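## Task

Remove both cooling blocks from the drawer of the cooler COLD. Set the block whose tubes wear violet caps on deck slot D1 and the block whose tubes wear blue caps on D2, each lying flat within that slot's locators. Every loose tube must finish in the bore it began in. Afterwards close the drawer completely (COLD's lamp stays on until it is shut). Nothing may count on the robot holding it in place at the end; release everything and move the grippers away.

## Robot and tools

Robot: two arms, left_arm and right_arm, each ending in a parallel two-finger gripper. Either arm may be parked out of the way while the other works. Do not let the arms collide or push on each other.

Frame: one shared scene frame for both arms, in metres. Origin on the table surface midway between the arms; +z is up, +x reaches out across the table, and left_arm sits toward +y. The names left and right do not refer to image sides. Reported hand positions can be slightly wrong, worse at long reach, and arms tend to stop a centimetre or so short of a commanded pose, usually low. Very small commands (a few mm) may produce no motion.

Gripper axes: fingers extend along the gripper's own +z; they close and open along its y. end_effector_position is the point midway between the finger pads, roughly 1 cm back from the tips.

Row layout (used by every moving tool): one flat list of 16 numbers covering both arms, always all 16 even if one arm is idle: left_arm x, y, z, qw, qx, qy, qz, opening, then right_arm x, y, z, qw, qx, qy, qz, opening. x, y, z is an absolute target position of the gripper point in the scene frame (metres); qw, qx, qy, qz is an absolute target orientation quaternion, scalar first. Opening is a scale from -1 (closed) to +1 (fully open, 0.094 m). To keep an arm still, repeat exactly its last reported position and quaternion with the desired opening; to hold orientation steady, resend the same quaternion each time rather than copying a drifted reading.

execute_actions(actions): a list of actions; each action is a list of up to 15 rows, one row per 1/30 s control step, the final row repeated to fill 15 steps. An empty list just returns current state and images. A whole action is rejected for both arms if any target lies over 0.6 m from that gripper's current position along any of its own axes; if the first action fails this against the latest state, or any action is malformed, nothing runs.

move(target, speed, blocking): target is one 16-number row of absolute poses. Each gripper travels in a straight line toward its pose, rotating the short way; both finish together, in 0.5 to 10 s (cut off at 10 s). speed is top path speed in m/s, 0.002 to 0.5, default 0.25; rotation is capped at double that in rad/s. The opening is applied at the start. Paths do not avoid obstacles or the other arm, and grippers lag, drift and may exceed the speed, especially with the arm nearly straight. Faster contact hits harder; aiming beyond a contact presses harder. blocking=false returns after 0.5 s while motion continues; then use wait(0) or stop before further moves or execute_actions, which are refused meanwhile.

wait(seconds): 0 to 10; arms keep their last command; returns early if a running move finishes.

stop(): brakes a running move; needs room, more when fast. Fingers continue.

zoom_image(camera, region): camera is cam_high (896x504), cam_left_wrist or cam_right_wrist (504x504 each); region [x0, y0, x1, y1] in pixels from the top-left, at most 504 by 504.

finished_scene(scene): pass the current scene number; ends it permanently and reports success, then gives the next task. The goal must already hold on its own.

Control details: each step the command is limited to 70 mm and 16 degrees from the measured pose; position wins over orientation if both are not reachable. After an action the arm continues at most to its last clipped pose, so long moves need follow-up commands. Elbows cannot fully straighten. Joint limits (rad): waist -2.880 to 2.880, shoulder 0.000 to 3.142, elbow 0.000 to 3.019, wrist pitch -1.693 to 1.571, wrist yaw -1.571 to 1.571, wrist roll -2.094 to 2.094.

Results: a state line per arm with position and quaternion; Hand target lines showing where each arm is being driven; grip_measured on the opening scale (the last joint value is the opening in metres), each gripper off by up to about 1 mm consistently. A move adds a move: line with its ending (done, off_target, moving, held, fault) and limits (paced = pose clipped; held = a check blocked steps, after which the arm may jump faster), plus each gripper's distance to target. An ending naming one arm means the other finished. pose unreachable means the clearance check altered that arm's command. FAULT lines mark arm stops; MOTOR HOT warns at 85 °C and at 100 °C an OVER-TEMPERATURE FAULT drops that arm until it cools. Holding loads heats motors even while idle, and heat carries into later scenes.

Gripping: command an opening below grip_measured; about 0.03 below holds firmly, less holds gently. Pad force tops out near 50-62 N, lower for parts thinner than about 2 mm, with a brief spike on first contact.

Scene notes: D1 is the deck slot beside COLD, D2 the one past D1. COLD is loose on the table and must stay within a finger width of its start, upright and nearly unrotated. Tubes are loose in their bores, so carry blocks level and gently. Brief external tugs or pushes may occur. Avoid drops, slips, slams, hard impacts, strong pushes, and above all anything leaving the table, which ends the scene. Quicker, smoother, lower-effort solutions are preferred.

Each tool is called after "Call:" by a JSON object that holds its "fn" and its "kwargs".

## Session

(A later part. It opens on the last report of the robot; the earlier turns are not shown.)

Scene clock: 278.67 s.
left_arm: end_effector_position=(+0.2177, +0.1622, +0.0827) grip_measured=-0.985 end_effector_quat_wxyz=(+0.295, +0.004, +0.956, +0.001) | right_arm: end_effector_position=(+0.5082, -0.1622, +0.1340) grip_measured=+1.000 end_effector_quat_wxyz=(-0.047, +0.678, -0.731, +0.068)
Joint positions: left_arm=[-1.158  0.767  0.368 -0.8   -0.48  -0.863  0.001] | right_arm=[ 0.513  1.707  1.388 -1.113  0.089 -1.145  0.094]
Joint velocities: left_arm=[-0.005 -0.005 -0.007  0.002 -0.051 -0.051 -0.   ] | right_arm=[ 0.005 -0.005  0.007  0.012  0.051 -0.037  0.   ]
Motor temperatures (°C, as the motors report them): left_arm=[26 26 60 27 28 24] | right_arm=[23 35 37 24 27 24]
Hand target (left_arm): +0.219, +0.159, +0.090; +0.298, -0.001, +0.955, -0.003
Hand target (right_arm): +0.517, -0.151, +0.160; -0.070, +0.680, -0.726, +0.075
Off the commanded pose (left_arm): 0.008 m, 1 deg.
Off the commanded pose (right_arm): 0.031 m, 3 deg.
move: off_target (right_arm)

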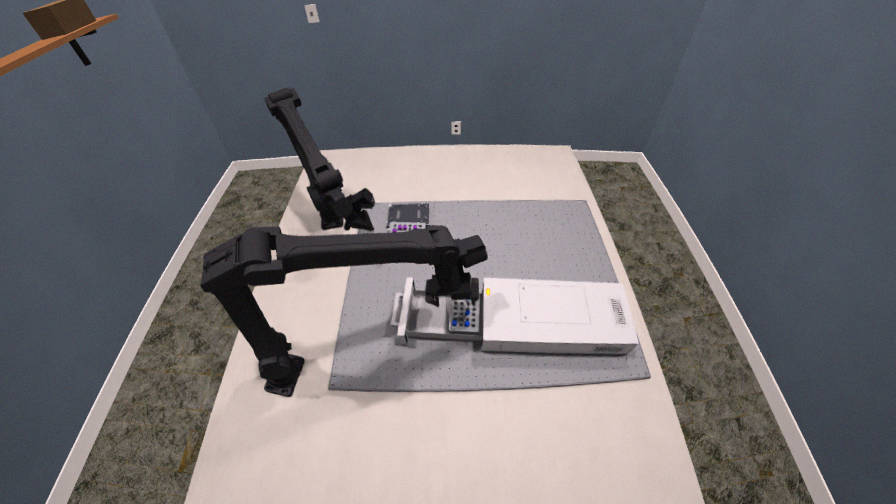

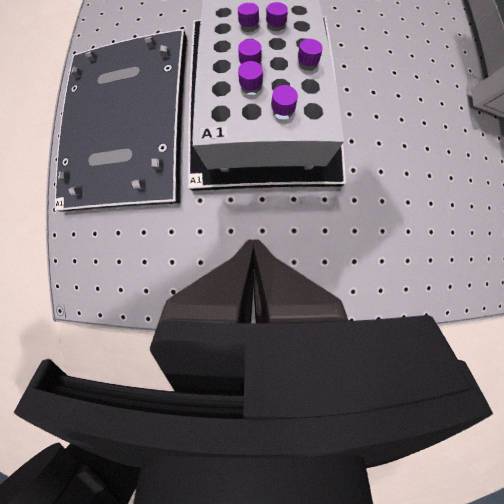

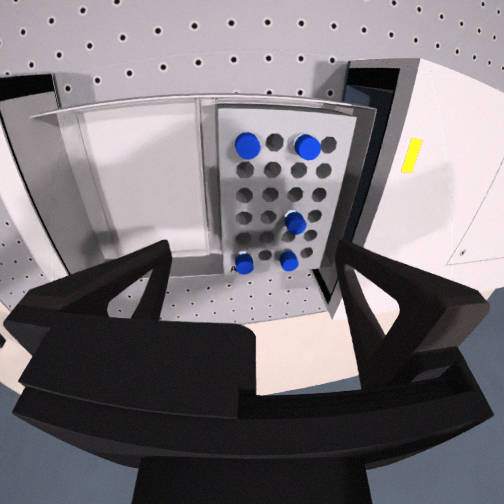

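Call:
{"fn": "move", "kwargs": {"target": [0.25,0.15,0.065,0.3,0,0.954,0,-1,0.41,-0.14,0.14,-0.15,0,0.989,0,-0.5], "speed": 0.1}}

Call:
{"fn": "move", "kwargs": {"target": [0.33,0.14,0.075,0.3,0,0.954,0,-1,0.41,-0.14,0.06,-0.15,0,0.989,0,-0.5], "speed": 0.03}}

Call:
{"fn": "move", "kwargs": {"target": [0.23,0.15,0.09,0.3,0,0.954,0,-1,0.36,-0.135,0.055,-0.15,0,0.989,0,-0.5], "speed": 0.05}}

Scene clock: 297.80 s.
left_arm: end_effector_position=(+0.2451, +0.1536, +0.0636) grip_measured=-0.985 end_effector_quat_wxyz=(+0.296, +0.000, +0.955, +0.006) | right_arm: end_effector_position=(+0.4062, -0.1446, +0.1352) grip_measured=-0.498 end_effector_quat_wxyz=(-0.149, -0.002, +0.989, -0.003)
Joint positions: left_arm=[-1.078  0.914  0.368 -0.622 -0.46  -0.787  0.001] | right_arm=[ 0.553  1.745  1.422 -1.527 -0.109  0.379  0.024]
Joint velocities: left_arm=[ 0.005 -0.005 -0.002  0.002 -0.022 -0.037 -0.   ] | right_arm=[-0.015  0.005  0.007 -0.007  0.066 -0.037  0.001]
Motor temperatures (°C, as the motors report them): left_arm=[26 26 55 27 28 24] | right_arm=[23 35 41 24 27 24]
Hand target (left_arm): +0.250, +0.150, +0.066; +0.301, +0.000, +0.954, +0.001
Hand target (right_arm): +0.410, -0.139, +0.139; -0.150, +0.001, +0.989, -0.003
Off the commanded pose (left_arm): 0.006 m, 1 deg.
Off the commanded pose (right_arm): 0.008 m, 0 deg.
move: done

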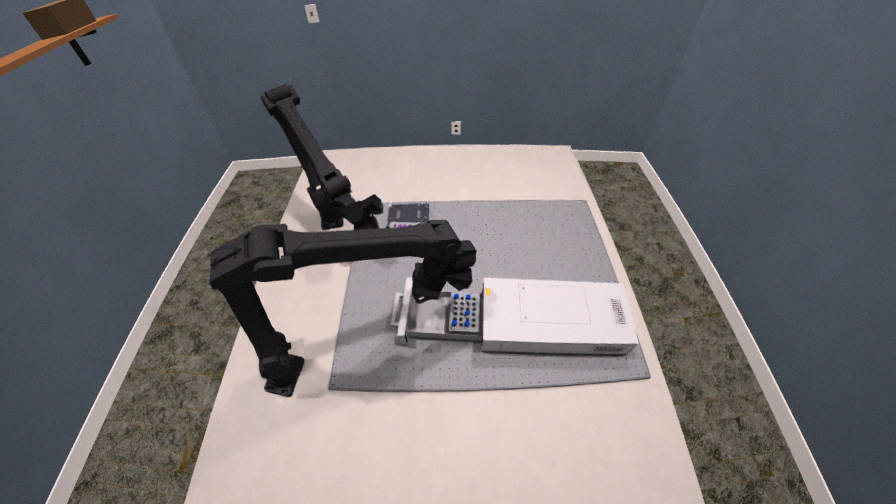

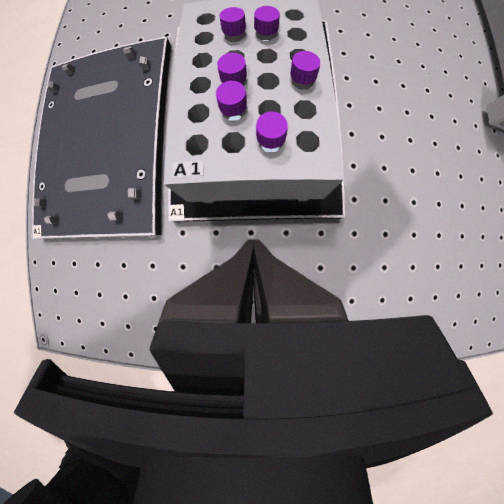

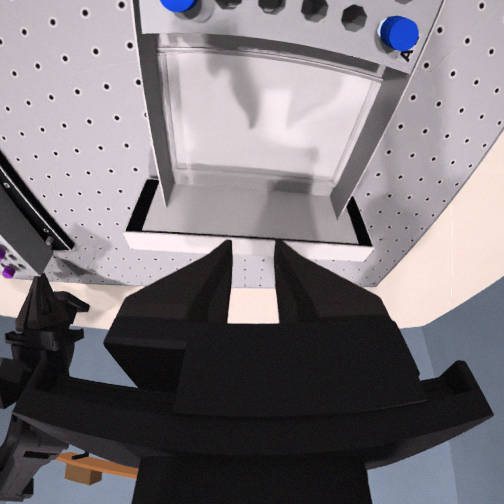

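Scene clock: 301.00 s.
left_arm: end_effector_position=(+0.2789, +0.1664, +0.0423) grip_measured=-0.985 end_effector_quat_wxyz=(+0.253, +0.021, +0.967, +0.029) | right_arm: end_effector_position=(+0.4114, -0.1416, +0.0690) grip_measured=-0.498 end_effector_quat_wxyz=(-0.147, -0.001, +0.989, +0.001)
Joint positions: left_arm=[-0.9    1.068  0.407 -0.534 -0.361 -0.592  0.001] | right_arm=[ 0.553  1.822  1.344 -1.365 -0.114  0.379  0.024]
Joint velocities: left_arm=[-0.005 -0.005  0.002  0.007  0.007  0.022 -0.001] | right_arm=[ 0.024 -0.015  0.002 -0.012 -0.066 -0.022  0.001]
Motor temperatures (°C, as the motors report them): left_arm=[26 26 55 27 28 24] | right_arm=[23 35 41 24 27 24]
Hand target (left_arm): +0.324, +0.145, +0.081; +0.302, +0.000, +0.953, +0.003
Hand target (right_arm): +0.412, -0.139, +0.060; -0.150, -0.000, +0.989, +0.000
Off the commanded pose (left_arm): 0.066 m, 7 deg.
Off the commanded pose (right_arm): 0.009 m, 0 deg.
move: off_target (left_arm)

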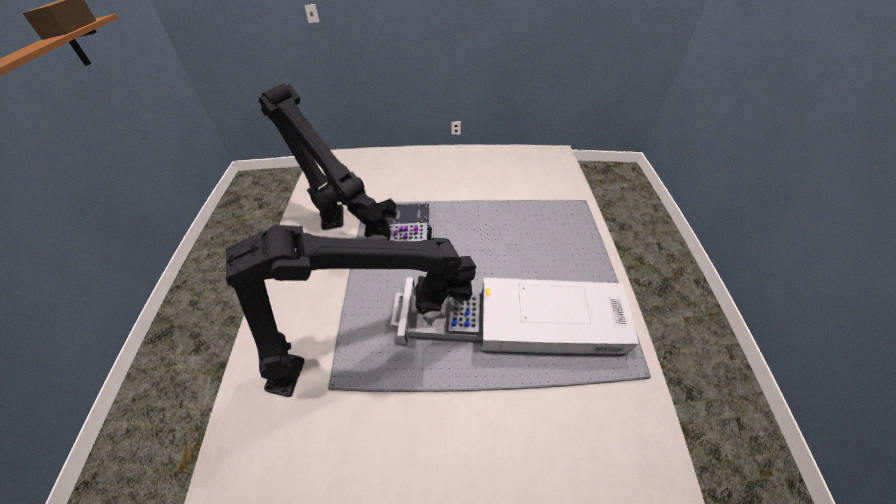

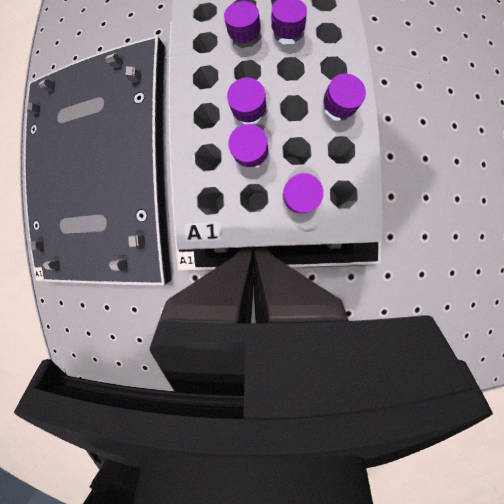

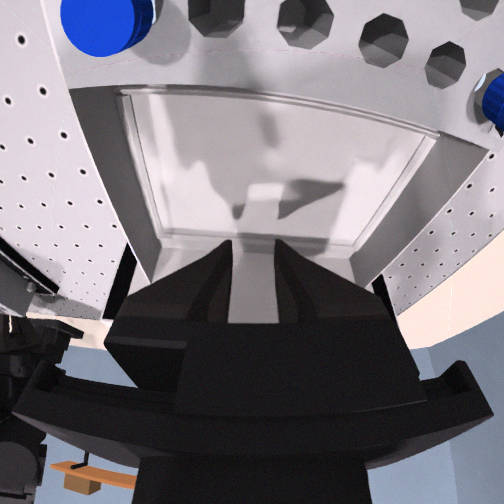

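Scene clock: 302.80 s.
left_arm: end_effector_position=(+0.2300, +0.1496, +0.0870) grip_measured=-0.985 end_effector_quat_wxyz=(+0.297, +0.003, +0.955, -0.002) | right_arm: end_effector_position=(+0.3831, -0.1453, +0.0539) grip_measured=-0.499 end_effector_quat_wxyz=(-0.137, +0.021, +0.990, +0.003)
Joint positions: left_arm=[-1.144  0.829  0.401 -0.757 -0.476 -0.848  0.001] | right_arm=[ 0.568  1.764  1.219 -1.273 -0.121  0.441  0.024]
Joint velocities: left_arm=[-0.015 -0.015 -0.002 -0.022  0.037 -0.007 -0.001] | right_arm=[-0.015  0.005  0.007  0.002 -0.037  0.007  0.   ]
Motor temperatures (°C, as the motors report them): left_arm=[26 26 55 27 28 24] | right_arm=[23 35 40 24 27 24]
Hand target (left_arm): +0.229, +0.150, +0.090; +0.298, -0.001, +0.955, -0.003
Hand target (right_arm): +0.361, -0.135, +0.054; -0.150, +0.000, +0.989, -0.000
Off the commanded pose (left_arm): 0.003 m, 1 deg.
Off the commanded pose (right_arm): 0.025 m, 3 deg.
move: off_target (right_arm)

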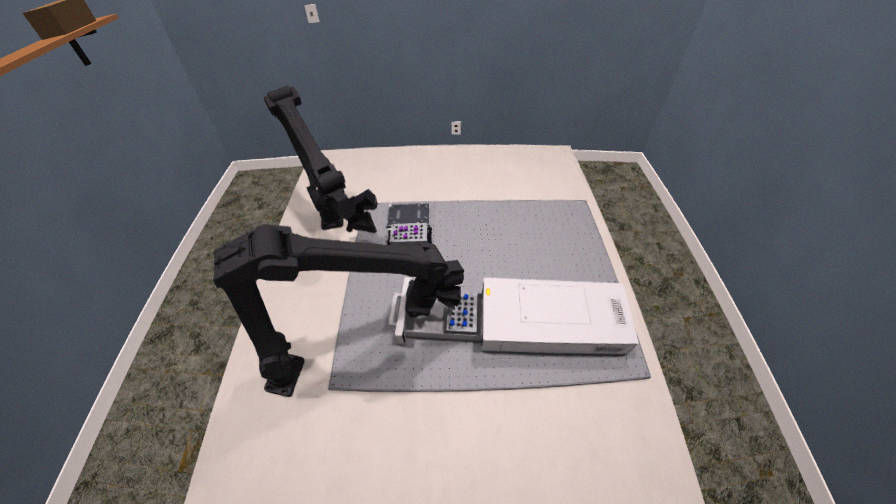

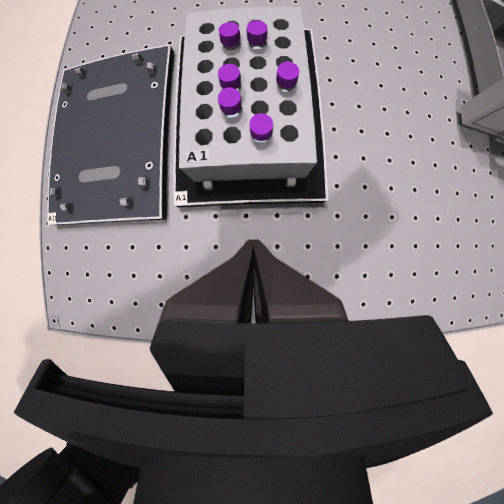

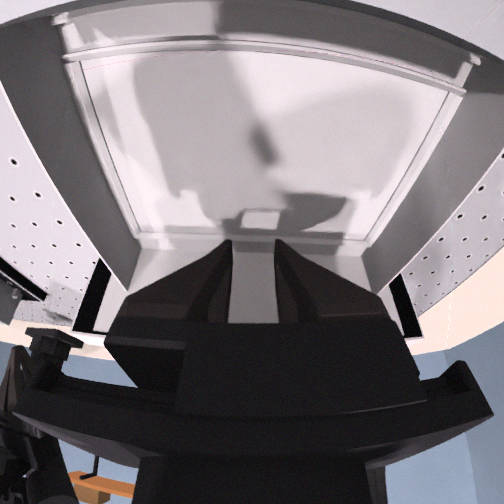

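Call:
{"fn": "move", "kwargs": {"target": [0.3,0.45,0.3,0.5,0,0.866,0,1,0.4,-0.14,0.16,-0.1,0,0.995,0,-0.5], "speed": 0.15}}

Call:
{"fn": "move", "kwargs": {"target": [0.3,0.45,0.3,0.5,0,0.866,0,1,0.52,-0.15,0.14,0.07,-0.68,0.726,-0.075,1], "speed": 0.15}}

Call:
{"fn": "move", "kwargs": {"target": [0.3,0.45,0.3,0.5,0,0.866,0,1,0.522,-0.15,0.095,0.07,-0.68,0.726,-0.075,1], "speed": 0.03}}

Scene clock: 312.27 s.
left_arm: end_effector_position=(+0.2881, +0.4443, +0.2635) grip_measured=+1.000 end_effector_quat_wxyz=(+0.474, -0.013, +0.880, -0.013) | right_arm: end_effector_position=(+0.3876, -0.1500, +0.1379) grip_measured=-0.499 end_effector_quat_wxyz=(-0.123, +0.011, +0.992, -0.008)
Joint positions: left_arm=[ 0.656  0.618  0.632 -0.808  0.688  0.53   0.094] | right_arm=[ 0.568  1.666  1.334 -1.471 -0.086  0.425  0.024]
Joint velocities: left_arm=[-0.015 -0.005 -0.017 -0.027  0.007  0.081  0.   ] | right_arm=[ 0.005  0.005 -0.007  0.012 -0.051 -0.066 -0.   ]
Motor temperatures (°C, as the motors report them): left_arm=[26 26 55 27 28 24] | right_arm=[23 35 39 24 27 24]
Hand target (left_arm): +0.296, +0.453, +0.301; +0.500, +0.010, +0.866, +0.017
Hand target (right_arm): +0.397, -0.142, +0.161; -0.100, -0.000, +0.995, +0.001
Off the commanded pose (left_arm): 0.039 m, 4 deg.
Off the commanded pose (right_arm): 0.027 m, 3 deg.
move: off_target (left_arm, right_arm)

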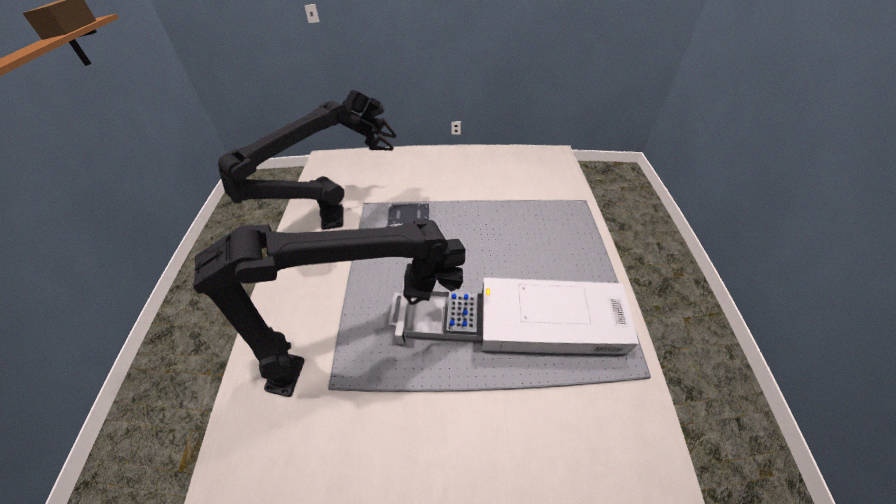

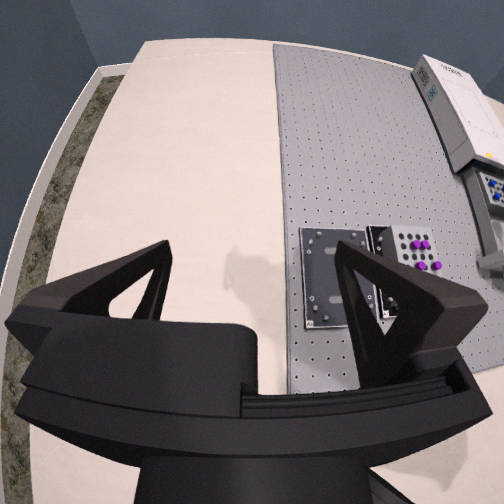

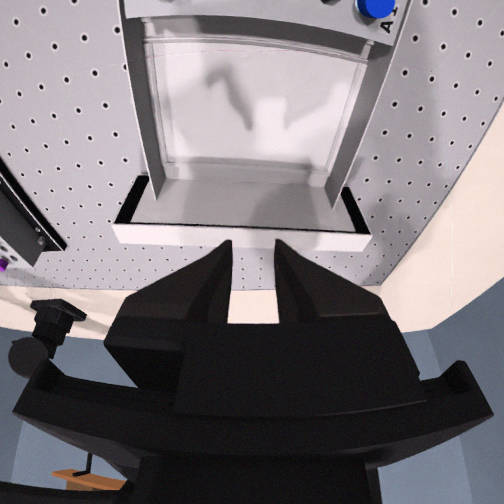

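Scene clock: 318.00 s.
left_arm: end_effector_position=(+0.2887, +0.4426, +0.2644) grip_measured=+1.000 end_effector_quat_wxyz=(+0.477, -0.014, +0.879, -0.019) | right_arm: end_effector_position=(+0.4973, -0.1534, +0.1332) grip_measured=+1.000 end_effector_quat_wxyz=(-0.053, +0.682, -0.726, +0.065)
Joint positions: left_arm=[ 0.656  0.618  0.632 -0.808  0.7    0.522  0.094] | right_arm=[ 0.533  1.685  1.357 -1.095  0.082 -1.137  0.094]
Joint velocities: left_arm=[ 0.015 -0.005  0.002 -0.007  0.007 -0.022  0.   ] | right_arm=[-0.024 -0.005 -0.012 -0.002  0.081 -0.022  0.   ]
Motor temperatures (°C, as the motors report them): left_arm=[26 26 55 27 28 24] | right_arm=[23 35 40 24 27 24]
Hand target (left_arm): +0.297, +0.448, +0.300; +0.500, +0.000, +0.866, -0.000
Hand target (right_arm): +0.519, -0.152, +0.142; -0.073, +0.680, -0.726, +0.073
Off the commanded pose (left_arm): 0.038 m, 4 deg.
Off the commanded pose (right_arm): 0.024 m, 2 deg.
move: off_target (left_arm, right_arm)

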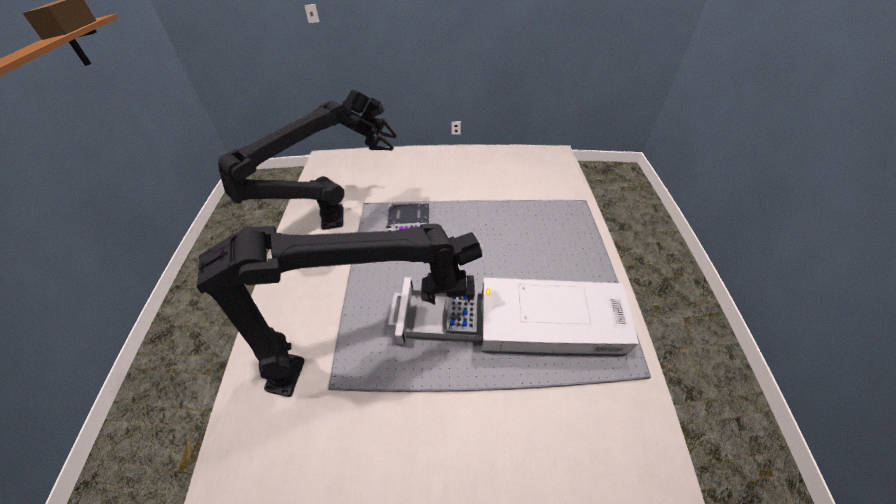

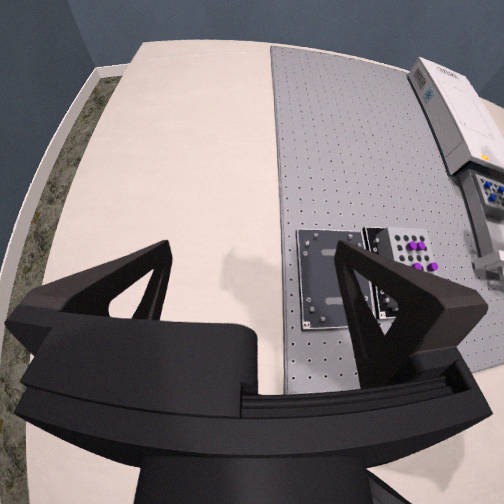

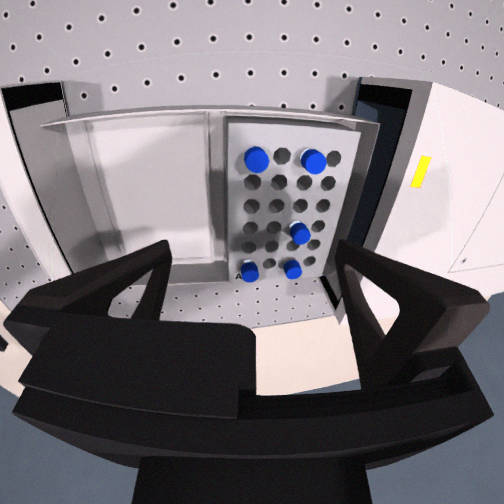

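Scene clock: 319.83 s.
left_arm: end_effector_position=(+0.2887, +0.4426, +0.2644) grip_measured=+1.000 end_effector_quat_wxyz=(+0.477, -0.014, +0.879, -0.019) | right_arm: end_effector_position=(+0.5179, -0.1453, +0.1046) grip_measured=+1.000 end_effector_quat_wxyz=(-0.072, +0.681, -0.725, +0.073)
Joint positions: left_arm=[ 0.656  0.618  0.632 -0.808  0.7    0.522  0.094] | right_arm=[ 0.533  1.742  1.348 -0.988  0.083 -1.137  0.094]
Joint velocities: left_arm=[-0.015 -0.005  0.017  0.002  0.022  0.037  0.   ] | right_arm=[ 0.005 -0.005 -0.017  0.002  0.007 -0.051  0.   ]
Motor temperatures (°C, as the motors report them): left_arm=[26 26 56 27 28 24] | right_arm=[23 35 40 24 27 24]
Hand target (left_arm): +0.297, +0.448, +0.300; +0.500, +0.000, +0.866, -0.000
Hand target (right_arm): +0.523, -0.150, +0.095; -0.070, +0.680, -0.726, +0.075
Off the commanded pose (left_arm): 0.038 m, 4 deg.
Off the commanded pose (right_arm): 0.011 m, 0 deg.
move: off_target (left_arm, right_arm)

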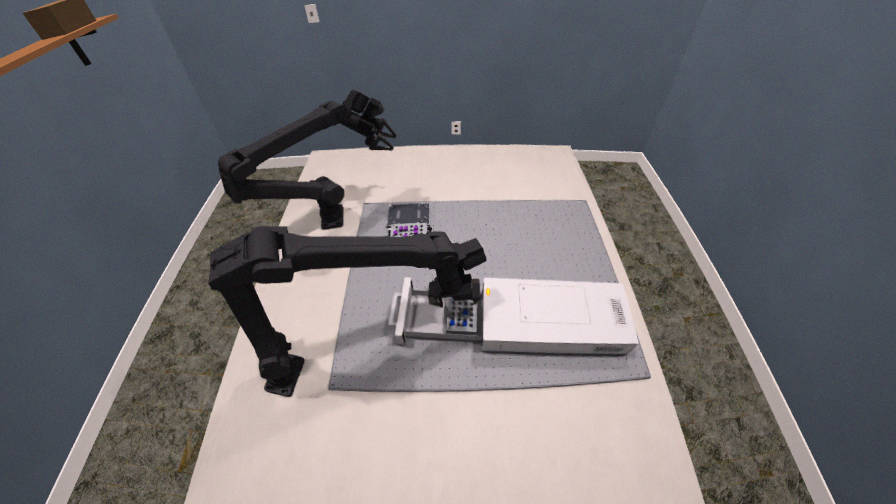

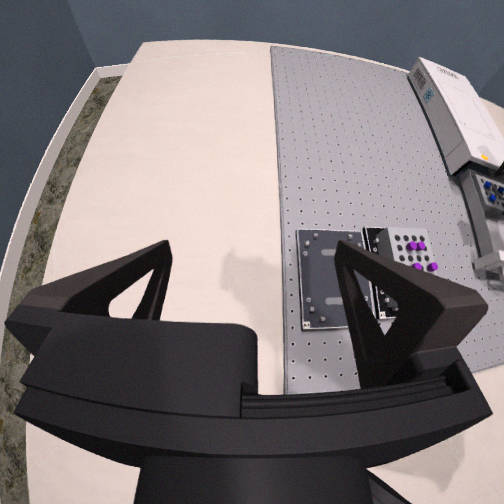

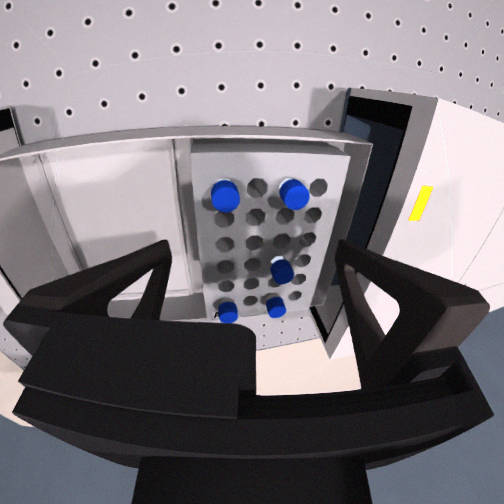

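Call:
{"fn": "move", "kwargs": {"target": [0.3,0.45,0.3,0.5,0,0.866,0,1,0.527,-0.153,0.075,0.07,-0.68,0.726,-0.075,1], "speed": 0.015}}

Scene clock: 327.90 s.
left_arm: end_effector_position=(+0.2887, +0.4425, +0.2645) grip_measured=+1.000 end_effector_quat_wxyz=(+0.477, -0.014, +0.879, -0.020) | right_arm: end_effector_position=(+0.5225, -0.1460, +0.0855) grip_measured=+1.000 end_effector_quat_wxyz=(-0.073, +0.681, -0.725, +0.074)
Joint positions: left_arm=[ 0.656  0.618  0.632 -0.808  0.7    0.522  0.094] | right_arm=[ 0.529  1.77   1.333 -0.941  0.083 -1.143  0.094]
Joint velocities: left_arm=[ 0.005 -0.034 -0.002 -0.002 -0.007 -0.007  0.   ] | right_arm=[ 0.005 -0.015  0.007 -0.007  0.066 -0.007  0.   ]
Motor temperatures (°C, as the motors report them): left_arm=[26 26 57 27 28 24] | right_arm=[23 35 40 24 27 24]
Hand target (left_arm): +0.297, +0.448, +0.300; +0.500, +0.000, +0.866, -0.000
Hand target (right_arm): +0.527, -0.153, +0.075; -0.070, +0.680, -0.726, +0.075
Off the commanded pose (left_arm): 0.038 m, 4 deg.
Off the commanded pose (right_arm): 0.013 m, 0 deg.
move: off_target (left_arm, right_arm)

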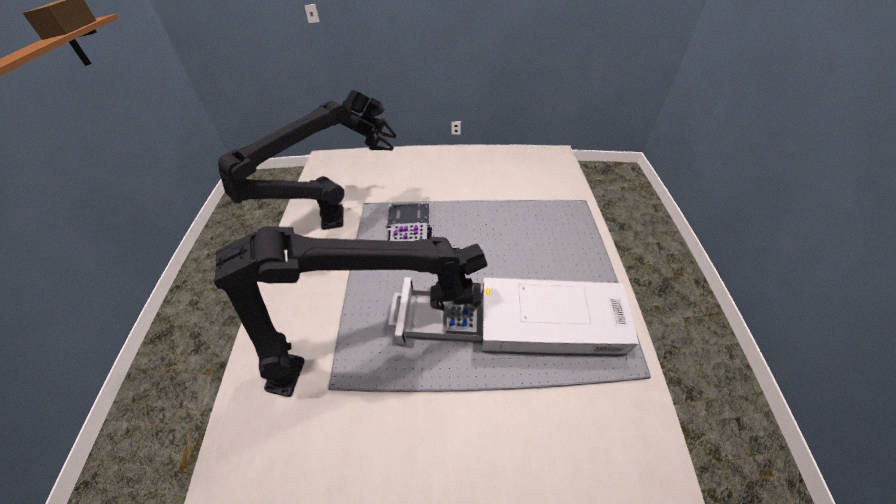

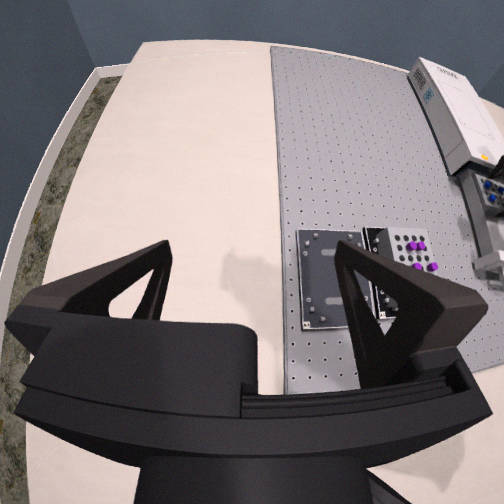

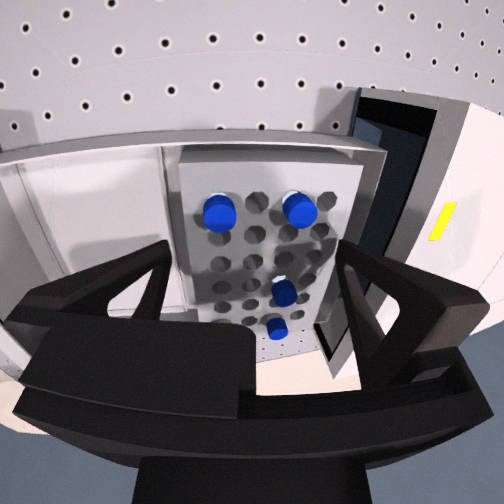

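Call:
{"fn": "move", "kwargs": {"target": [0.3,0.45,0.3,0.5,0,0.866,0,1,0.535,-0.155,0.06,0.07,-0.68,0.726,-0.075,1], "speed": 0.015}}

Call:
{"fn": "move", "kwargs": {"target": [0.3,0.45,0.3,0.5,0,0.866,0,1,0.533,-0.157,0.045,0.05,-0.682,0.728,-0.054,1], "speed": 0.015}}

Scene clock: 335.60 s.
left_arm: end_effector_position=(+0.2887, +0.4425, +0.2645) grip_measured=+1.000 end_effector_quat_wxyz=(+0.477, -0.014, +0.879, -0.020) | right_arm: end_effector_position=(+0.5288, -0.1456, +0.0805) grip_measured=+1.000 end_effector_quat_wxyz=(-0.080, +0.683, -0.722, +0.078)
Joint positions: left_arm=[ 0.656  0.618  0.632 -0.808  0.7    0.522  0.094] | right_arm=[ 0.526  1.782  1.333 -0.914  0.083 -1.153  0.094]
Joint velocities: left_arm=[-0.005 -0.015  0.007 -0.017 -0.051  0.095  0.   ] | right_arm=[ 0.005 -0.005 -0.012 -0.017 -0.037  0.066  0.   ]
Motor temperatures (°C, as the motors report them): left_arm=[26 26 58 27 28 24] | right_arm=[23 35 39 24 27 24]
Hand target (left_arm): +0.297, +0.448, +0.300; +0.500, +0.000, +0.866, -0.000
Hand target (right_arm): +0.534, -0.155, +0.060; -0.070, +0.680, -0.726, +0.075
Off the commanded pose (left_arm): 0.038 m, 4 deg.
Off the commanded pose (right_arm): 0.023 m, 1 deg.
move: off_target (left_arm, right_arm)

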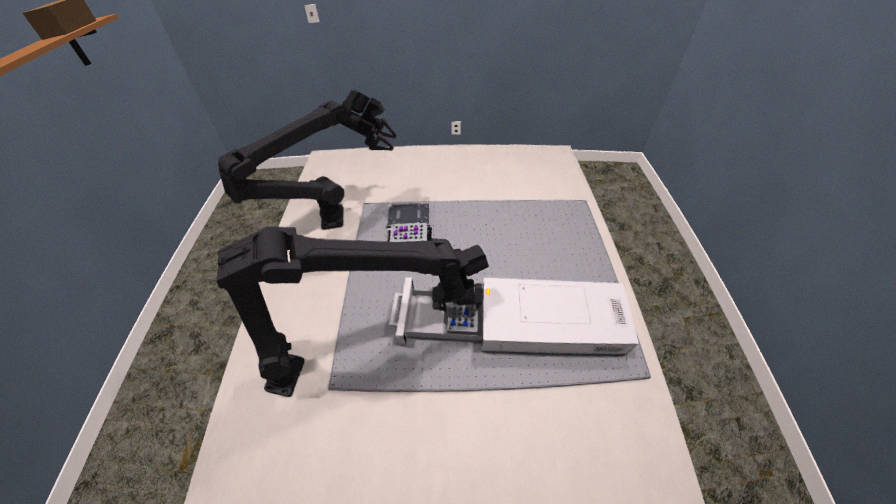

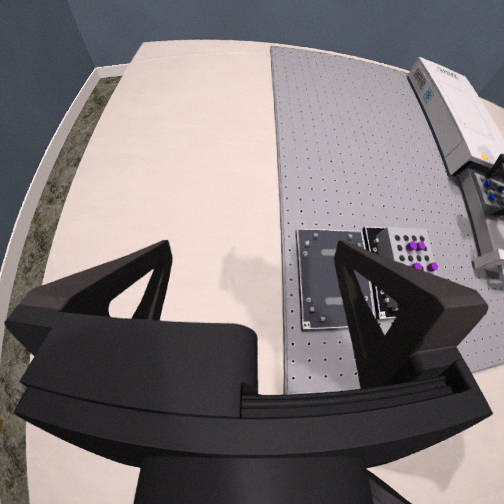

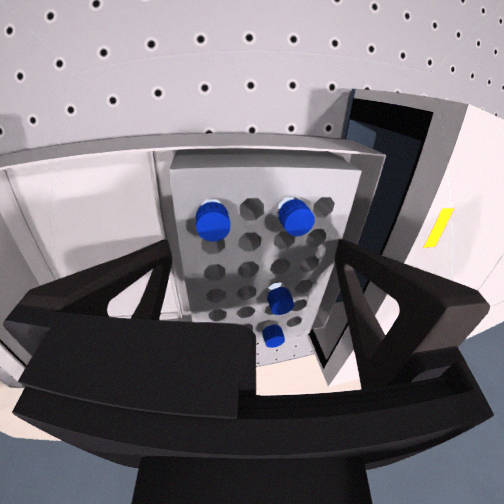

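Scene clock: 338.40 s.
left_arm: end_effector_position=(+0.2887, +0.4425, +0.2645) grip_measured=+1.000 end_effector_quat_wxyz=(+0.477, -0.014, +0.879, -0.020) | right_arm: end_effector_position=(+0.5306, -0.1463, +0.0792) grip_measured=+1.000 end_effector_quat_wxyz=(-0.083, +0.682, -0.723, +0.069)
Joint positions: left_arm=[ 0.656  0.618  0.632 -0.808  0.7    0.522  0.094] | right_arm=[ 0.518  1.787  1.337 -0.914  0.064 -1.158  0.094]
Joint velocities: left_arm=[-0.005  0.005 -0.002 -0.022  0.022 -0.037  0.   ] | right_arm=[-0.015 -0.005  0.002  0.002 -0.095 -0.022  0.   ]
Motor temperatures (°C, as the motors report them): left_arm=[26 26 58 27 28 24] | right_arm=[23 35 39 24 27 24]
Hand target (left_arm): +0.297, +0.448, +0.300; +0.500, +0.000, +0.866, -0.000
Hand target (right_arm): +0.531, -0.157, +0.046; -0.050, +0.681, -0.728, +0.054
Off the commanded pose (left_arm): 0.038 m, 4 deg.
Off the commanded pose (right_arm): 0.036 m, 4 deg.
move: off_target (left_arm, right_arm)

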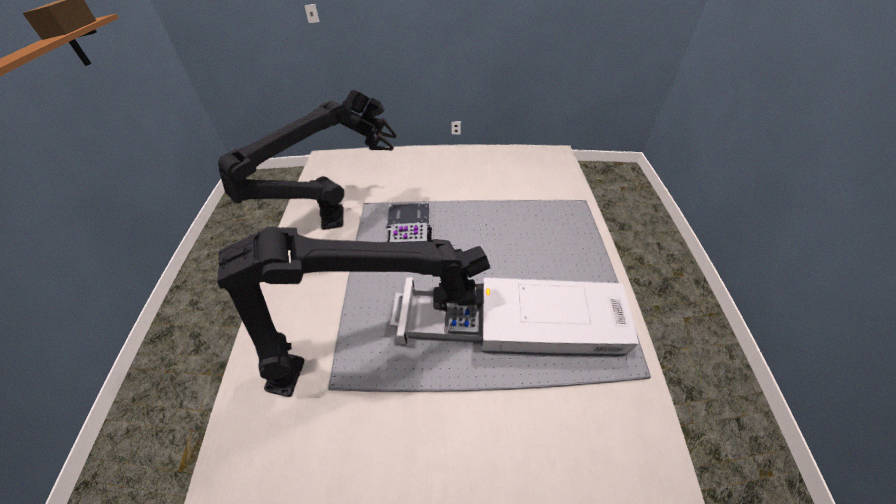

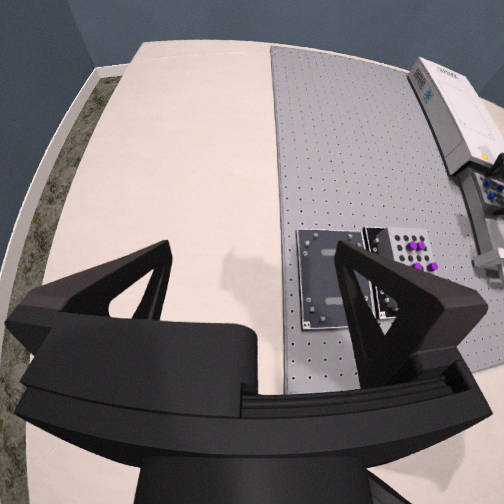

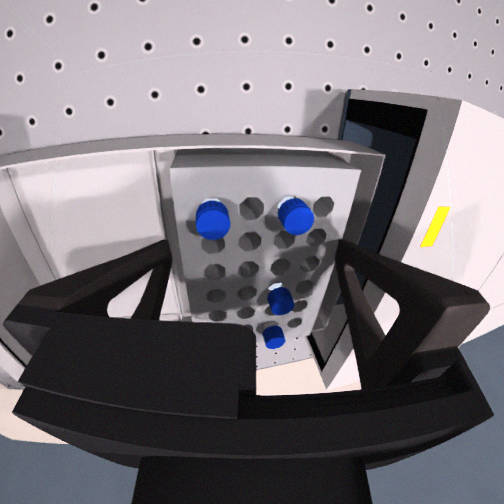

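Call:
{"fn": "move", "kwargs": {"target": [0.3,0.45,0.3,0.5,0,0.866,0,1,0.495,-0.15,0.06,0.07,-0.68,0.726,-0.075,1], "speed": 0.02}}

Scene clock: 347.30 s.
left_arm: end_effector_position=(+0.2887, +0.4425, +0.2645) grip_measured=+1.000 end_effector_quat_wxyz=(+0.477, -0.014, +0.879, -0.020) | right_arm: end_effector_position=(+0.5131, -0.1512, +0.0773) grip_measured=+1.000 end_effector_quat_wxyz=(-0.092, +0.678, -0.725, +0.086)
Joint positions: left_arm=[ 0.656  0.618  0.632 -0.808  0.7    0.522  0.094] | right_arm=[ 0.529  1.734  1.251 -0.853  0.091 -1.14   0.094]
Joint velocities: left_arm=[-0.005  0.005 -0.012  0.012 -0.022 -0.081  0.   ] | right_arm=[-0.005 -0.005 -0.002  0.007 -0.037 -0.022  0.   ]
Motor temperatures (°C, as the motors report them): left_arm=[26 26 59 27 28 24] | right_arm=[23 35 39 24 27 24]
Hand target (left_arm): +0.297, +0.448, +0.300; +0.500, +0.000, +0.866, -0.000
Hand target (right_arm): +0.496, -0.150, +0.060; -0.070, +0.680, -0.726, +0.075
Off the commanded pose (left_arm): 0.038 m, 4 deg.
Off the commanded pose (right_arm): 0.025 m, 3 deg.
move: off_target (left_arm, right_arm)

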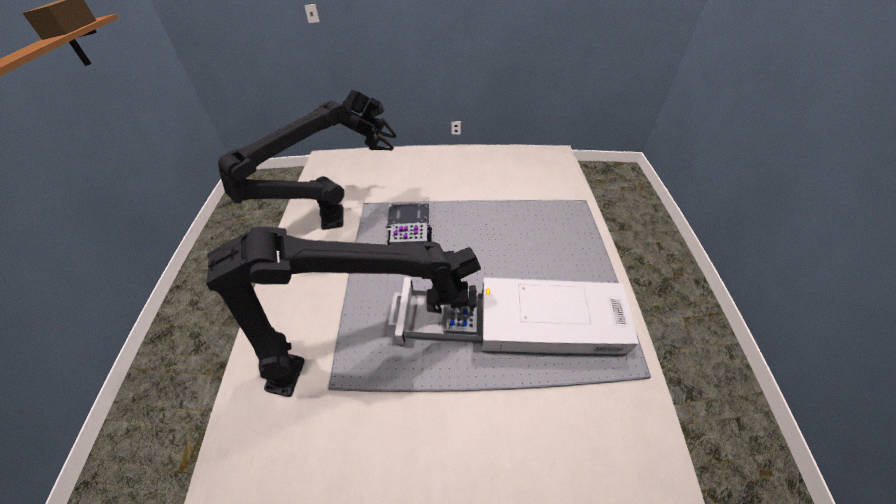

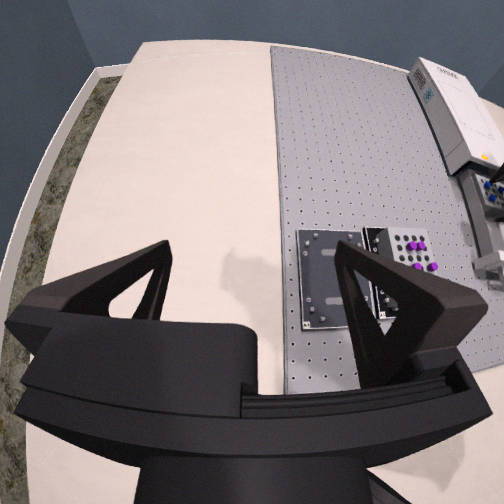

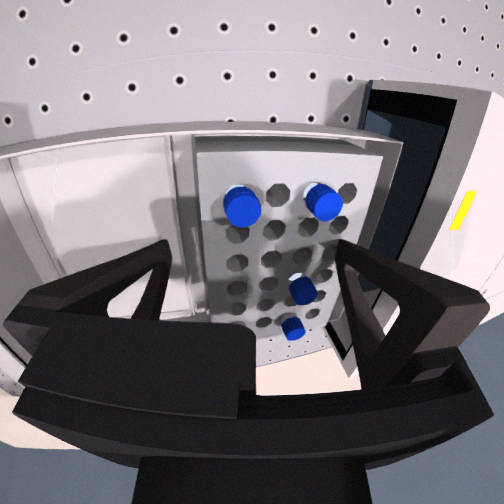

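Call:
{"fn": "move", "kwargs": {"target": [0.3,0.45,0.3,0.5,0,0.866,0,1,0.52,-0.15,0.12,0.035,-0.683,0.729,-0.038,1], "speed": 0.04}}

Call:
{"fn": "move", "kwargs": {"target": [0.3,0.45,0.3,0.5,0,0.866,0,1,0.532,-0.153,0.078,0.035,-0.683,0.729,-0.038,1], "speed": 0.02}}

Scene clock: 358.50 s.
left_arm: end_effector_position=(+0.2887, +0.4425, +0.2645) grip_measured=+1.000 end_effector_quat_wxyz=(+0.477, -0.014, +0.879, -0.020) | right_arm: end_effector_position=(+0.5031, -0.1491, +0.1138) grip_measured=+1.000 end_effector_quat_wxyz=(-0.029, +0.684, -0.728, +0.038)
Joint positions: left_arm=[ 0.656  0.618  0.632 -0.808  0.7    0.522  0.094] | right_arm=[ 0.526  1.756  1.404 -1.136  0.049 -1.14   0.094]
Joint velocities: left_arm=[-0.005  0.015 -0.012  0.007 -0.022  0.037  0.   ] | right_arm=[-0.024  0.005  0.002 -0.002  0.007  0.007  0.   ]
Motor temperatures (°C, as the motors report them): left_arm=[26 26 60 27 28 24] | right_arm=[23 35 38 24 27 24]
Hand target (left_arm): +0.297, +0.448, +0.300; +0.500, +0.000, +0.866, -0.000
Hand target (right_arm): +0.518, -0.151, +0.120; -0.035, +0.682, -0.729, +0.040
Off the commanded pose (left_arm): 0.038 m, 4 deg.
Off the commanded pose (right_arm): 0.018 m, 1 deg.
move: off_target (left_arm, right_arm)

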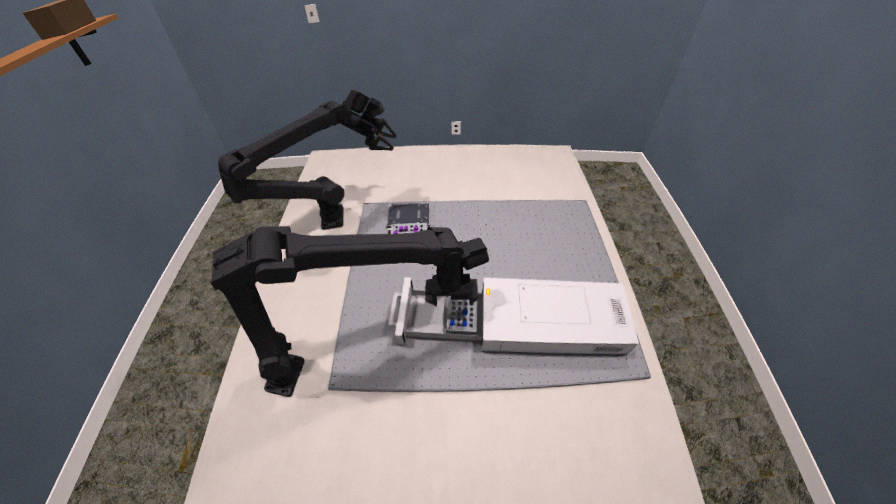

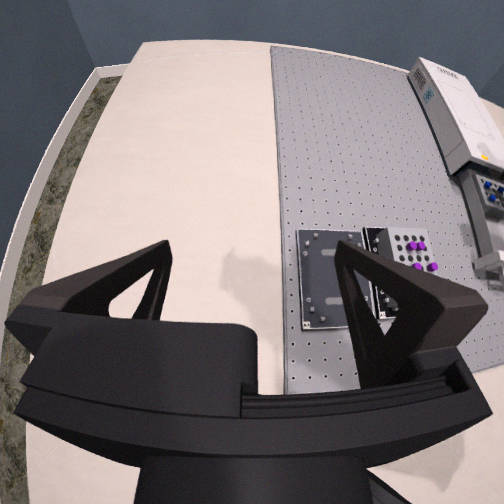

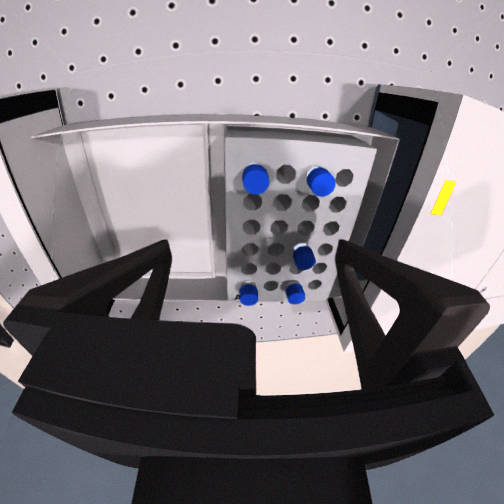

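Scene clock: 361.03 s.
left_arm: end_effector_position=(+0.2887, +0.4425, +0.2645) grip_measured=+1.000 end_effector_quat_wxyz=(+0.477, -0.014, +0.879, -0.020) | right_arm: end_effector_position=(+0.5161, -0.1497, +0.0865) grip_measured=+1.000 end_effector_quat_wxyz=(-0.030, +0.686, -0.726, +0.037)
Joint positions: left_arm=[ 0.656  0.618  0.632 -0.808  0.7    0.522  0.094] | right_arm=[ 0.515  1.81   1.404 -1.08   0.044 -1.155  0.094]
Joint velocities: left_arm=[-0.005 -0.015  0.027 -0.012  0.081 -0.037  0.   ] | right_arm=[-0.005 -0.015  0.002 -0.012 -0.007 -0.007  0.   ]
Motor temperatures (°C, as the motors report them): left_arm=[26 26 60 27 28 24] | right_arm=[23 35 39 24 27 24]
Hand target (left_arm): +0.297, +0.448, +0.300; +0.500, +0.000, +0.866, -0.000
Hand target (right_arm): +0.532, -0.153, +0.078; -0.035, +0.683, -0.729, +0.038
Off the commanded pose (left_arm): 0.038 m, 4 deg.
Off the commanded pose (right_arm): 0.018 m, 1 deg.
move: off_target (left_arm, right_arm)

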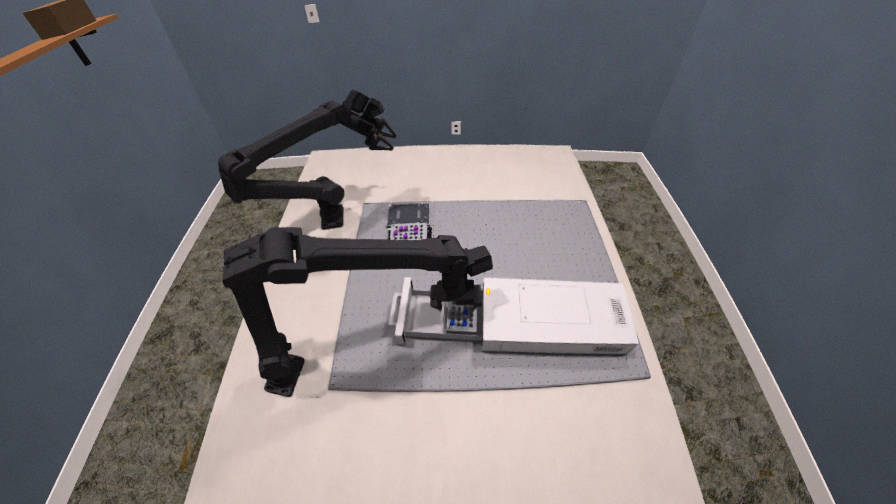

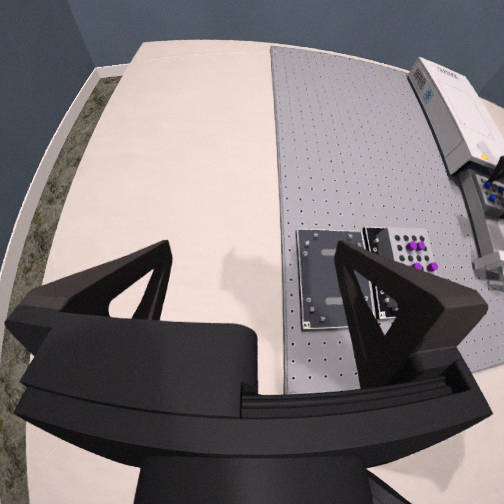

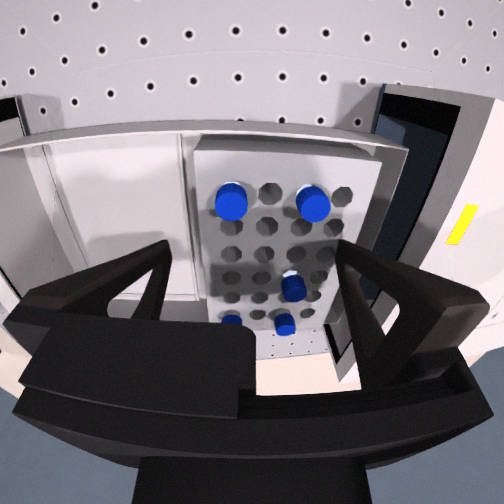

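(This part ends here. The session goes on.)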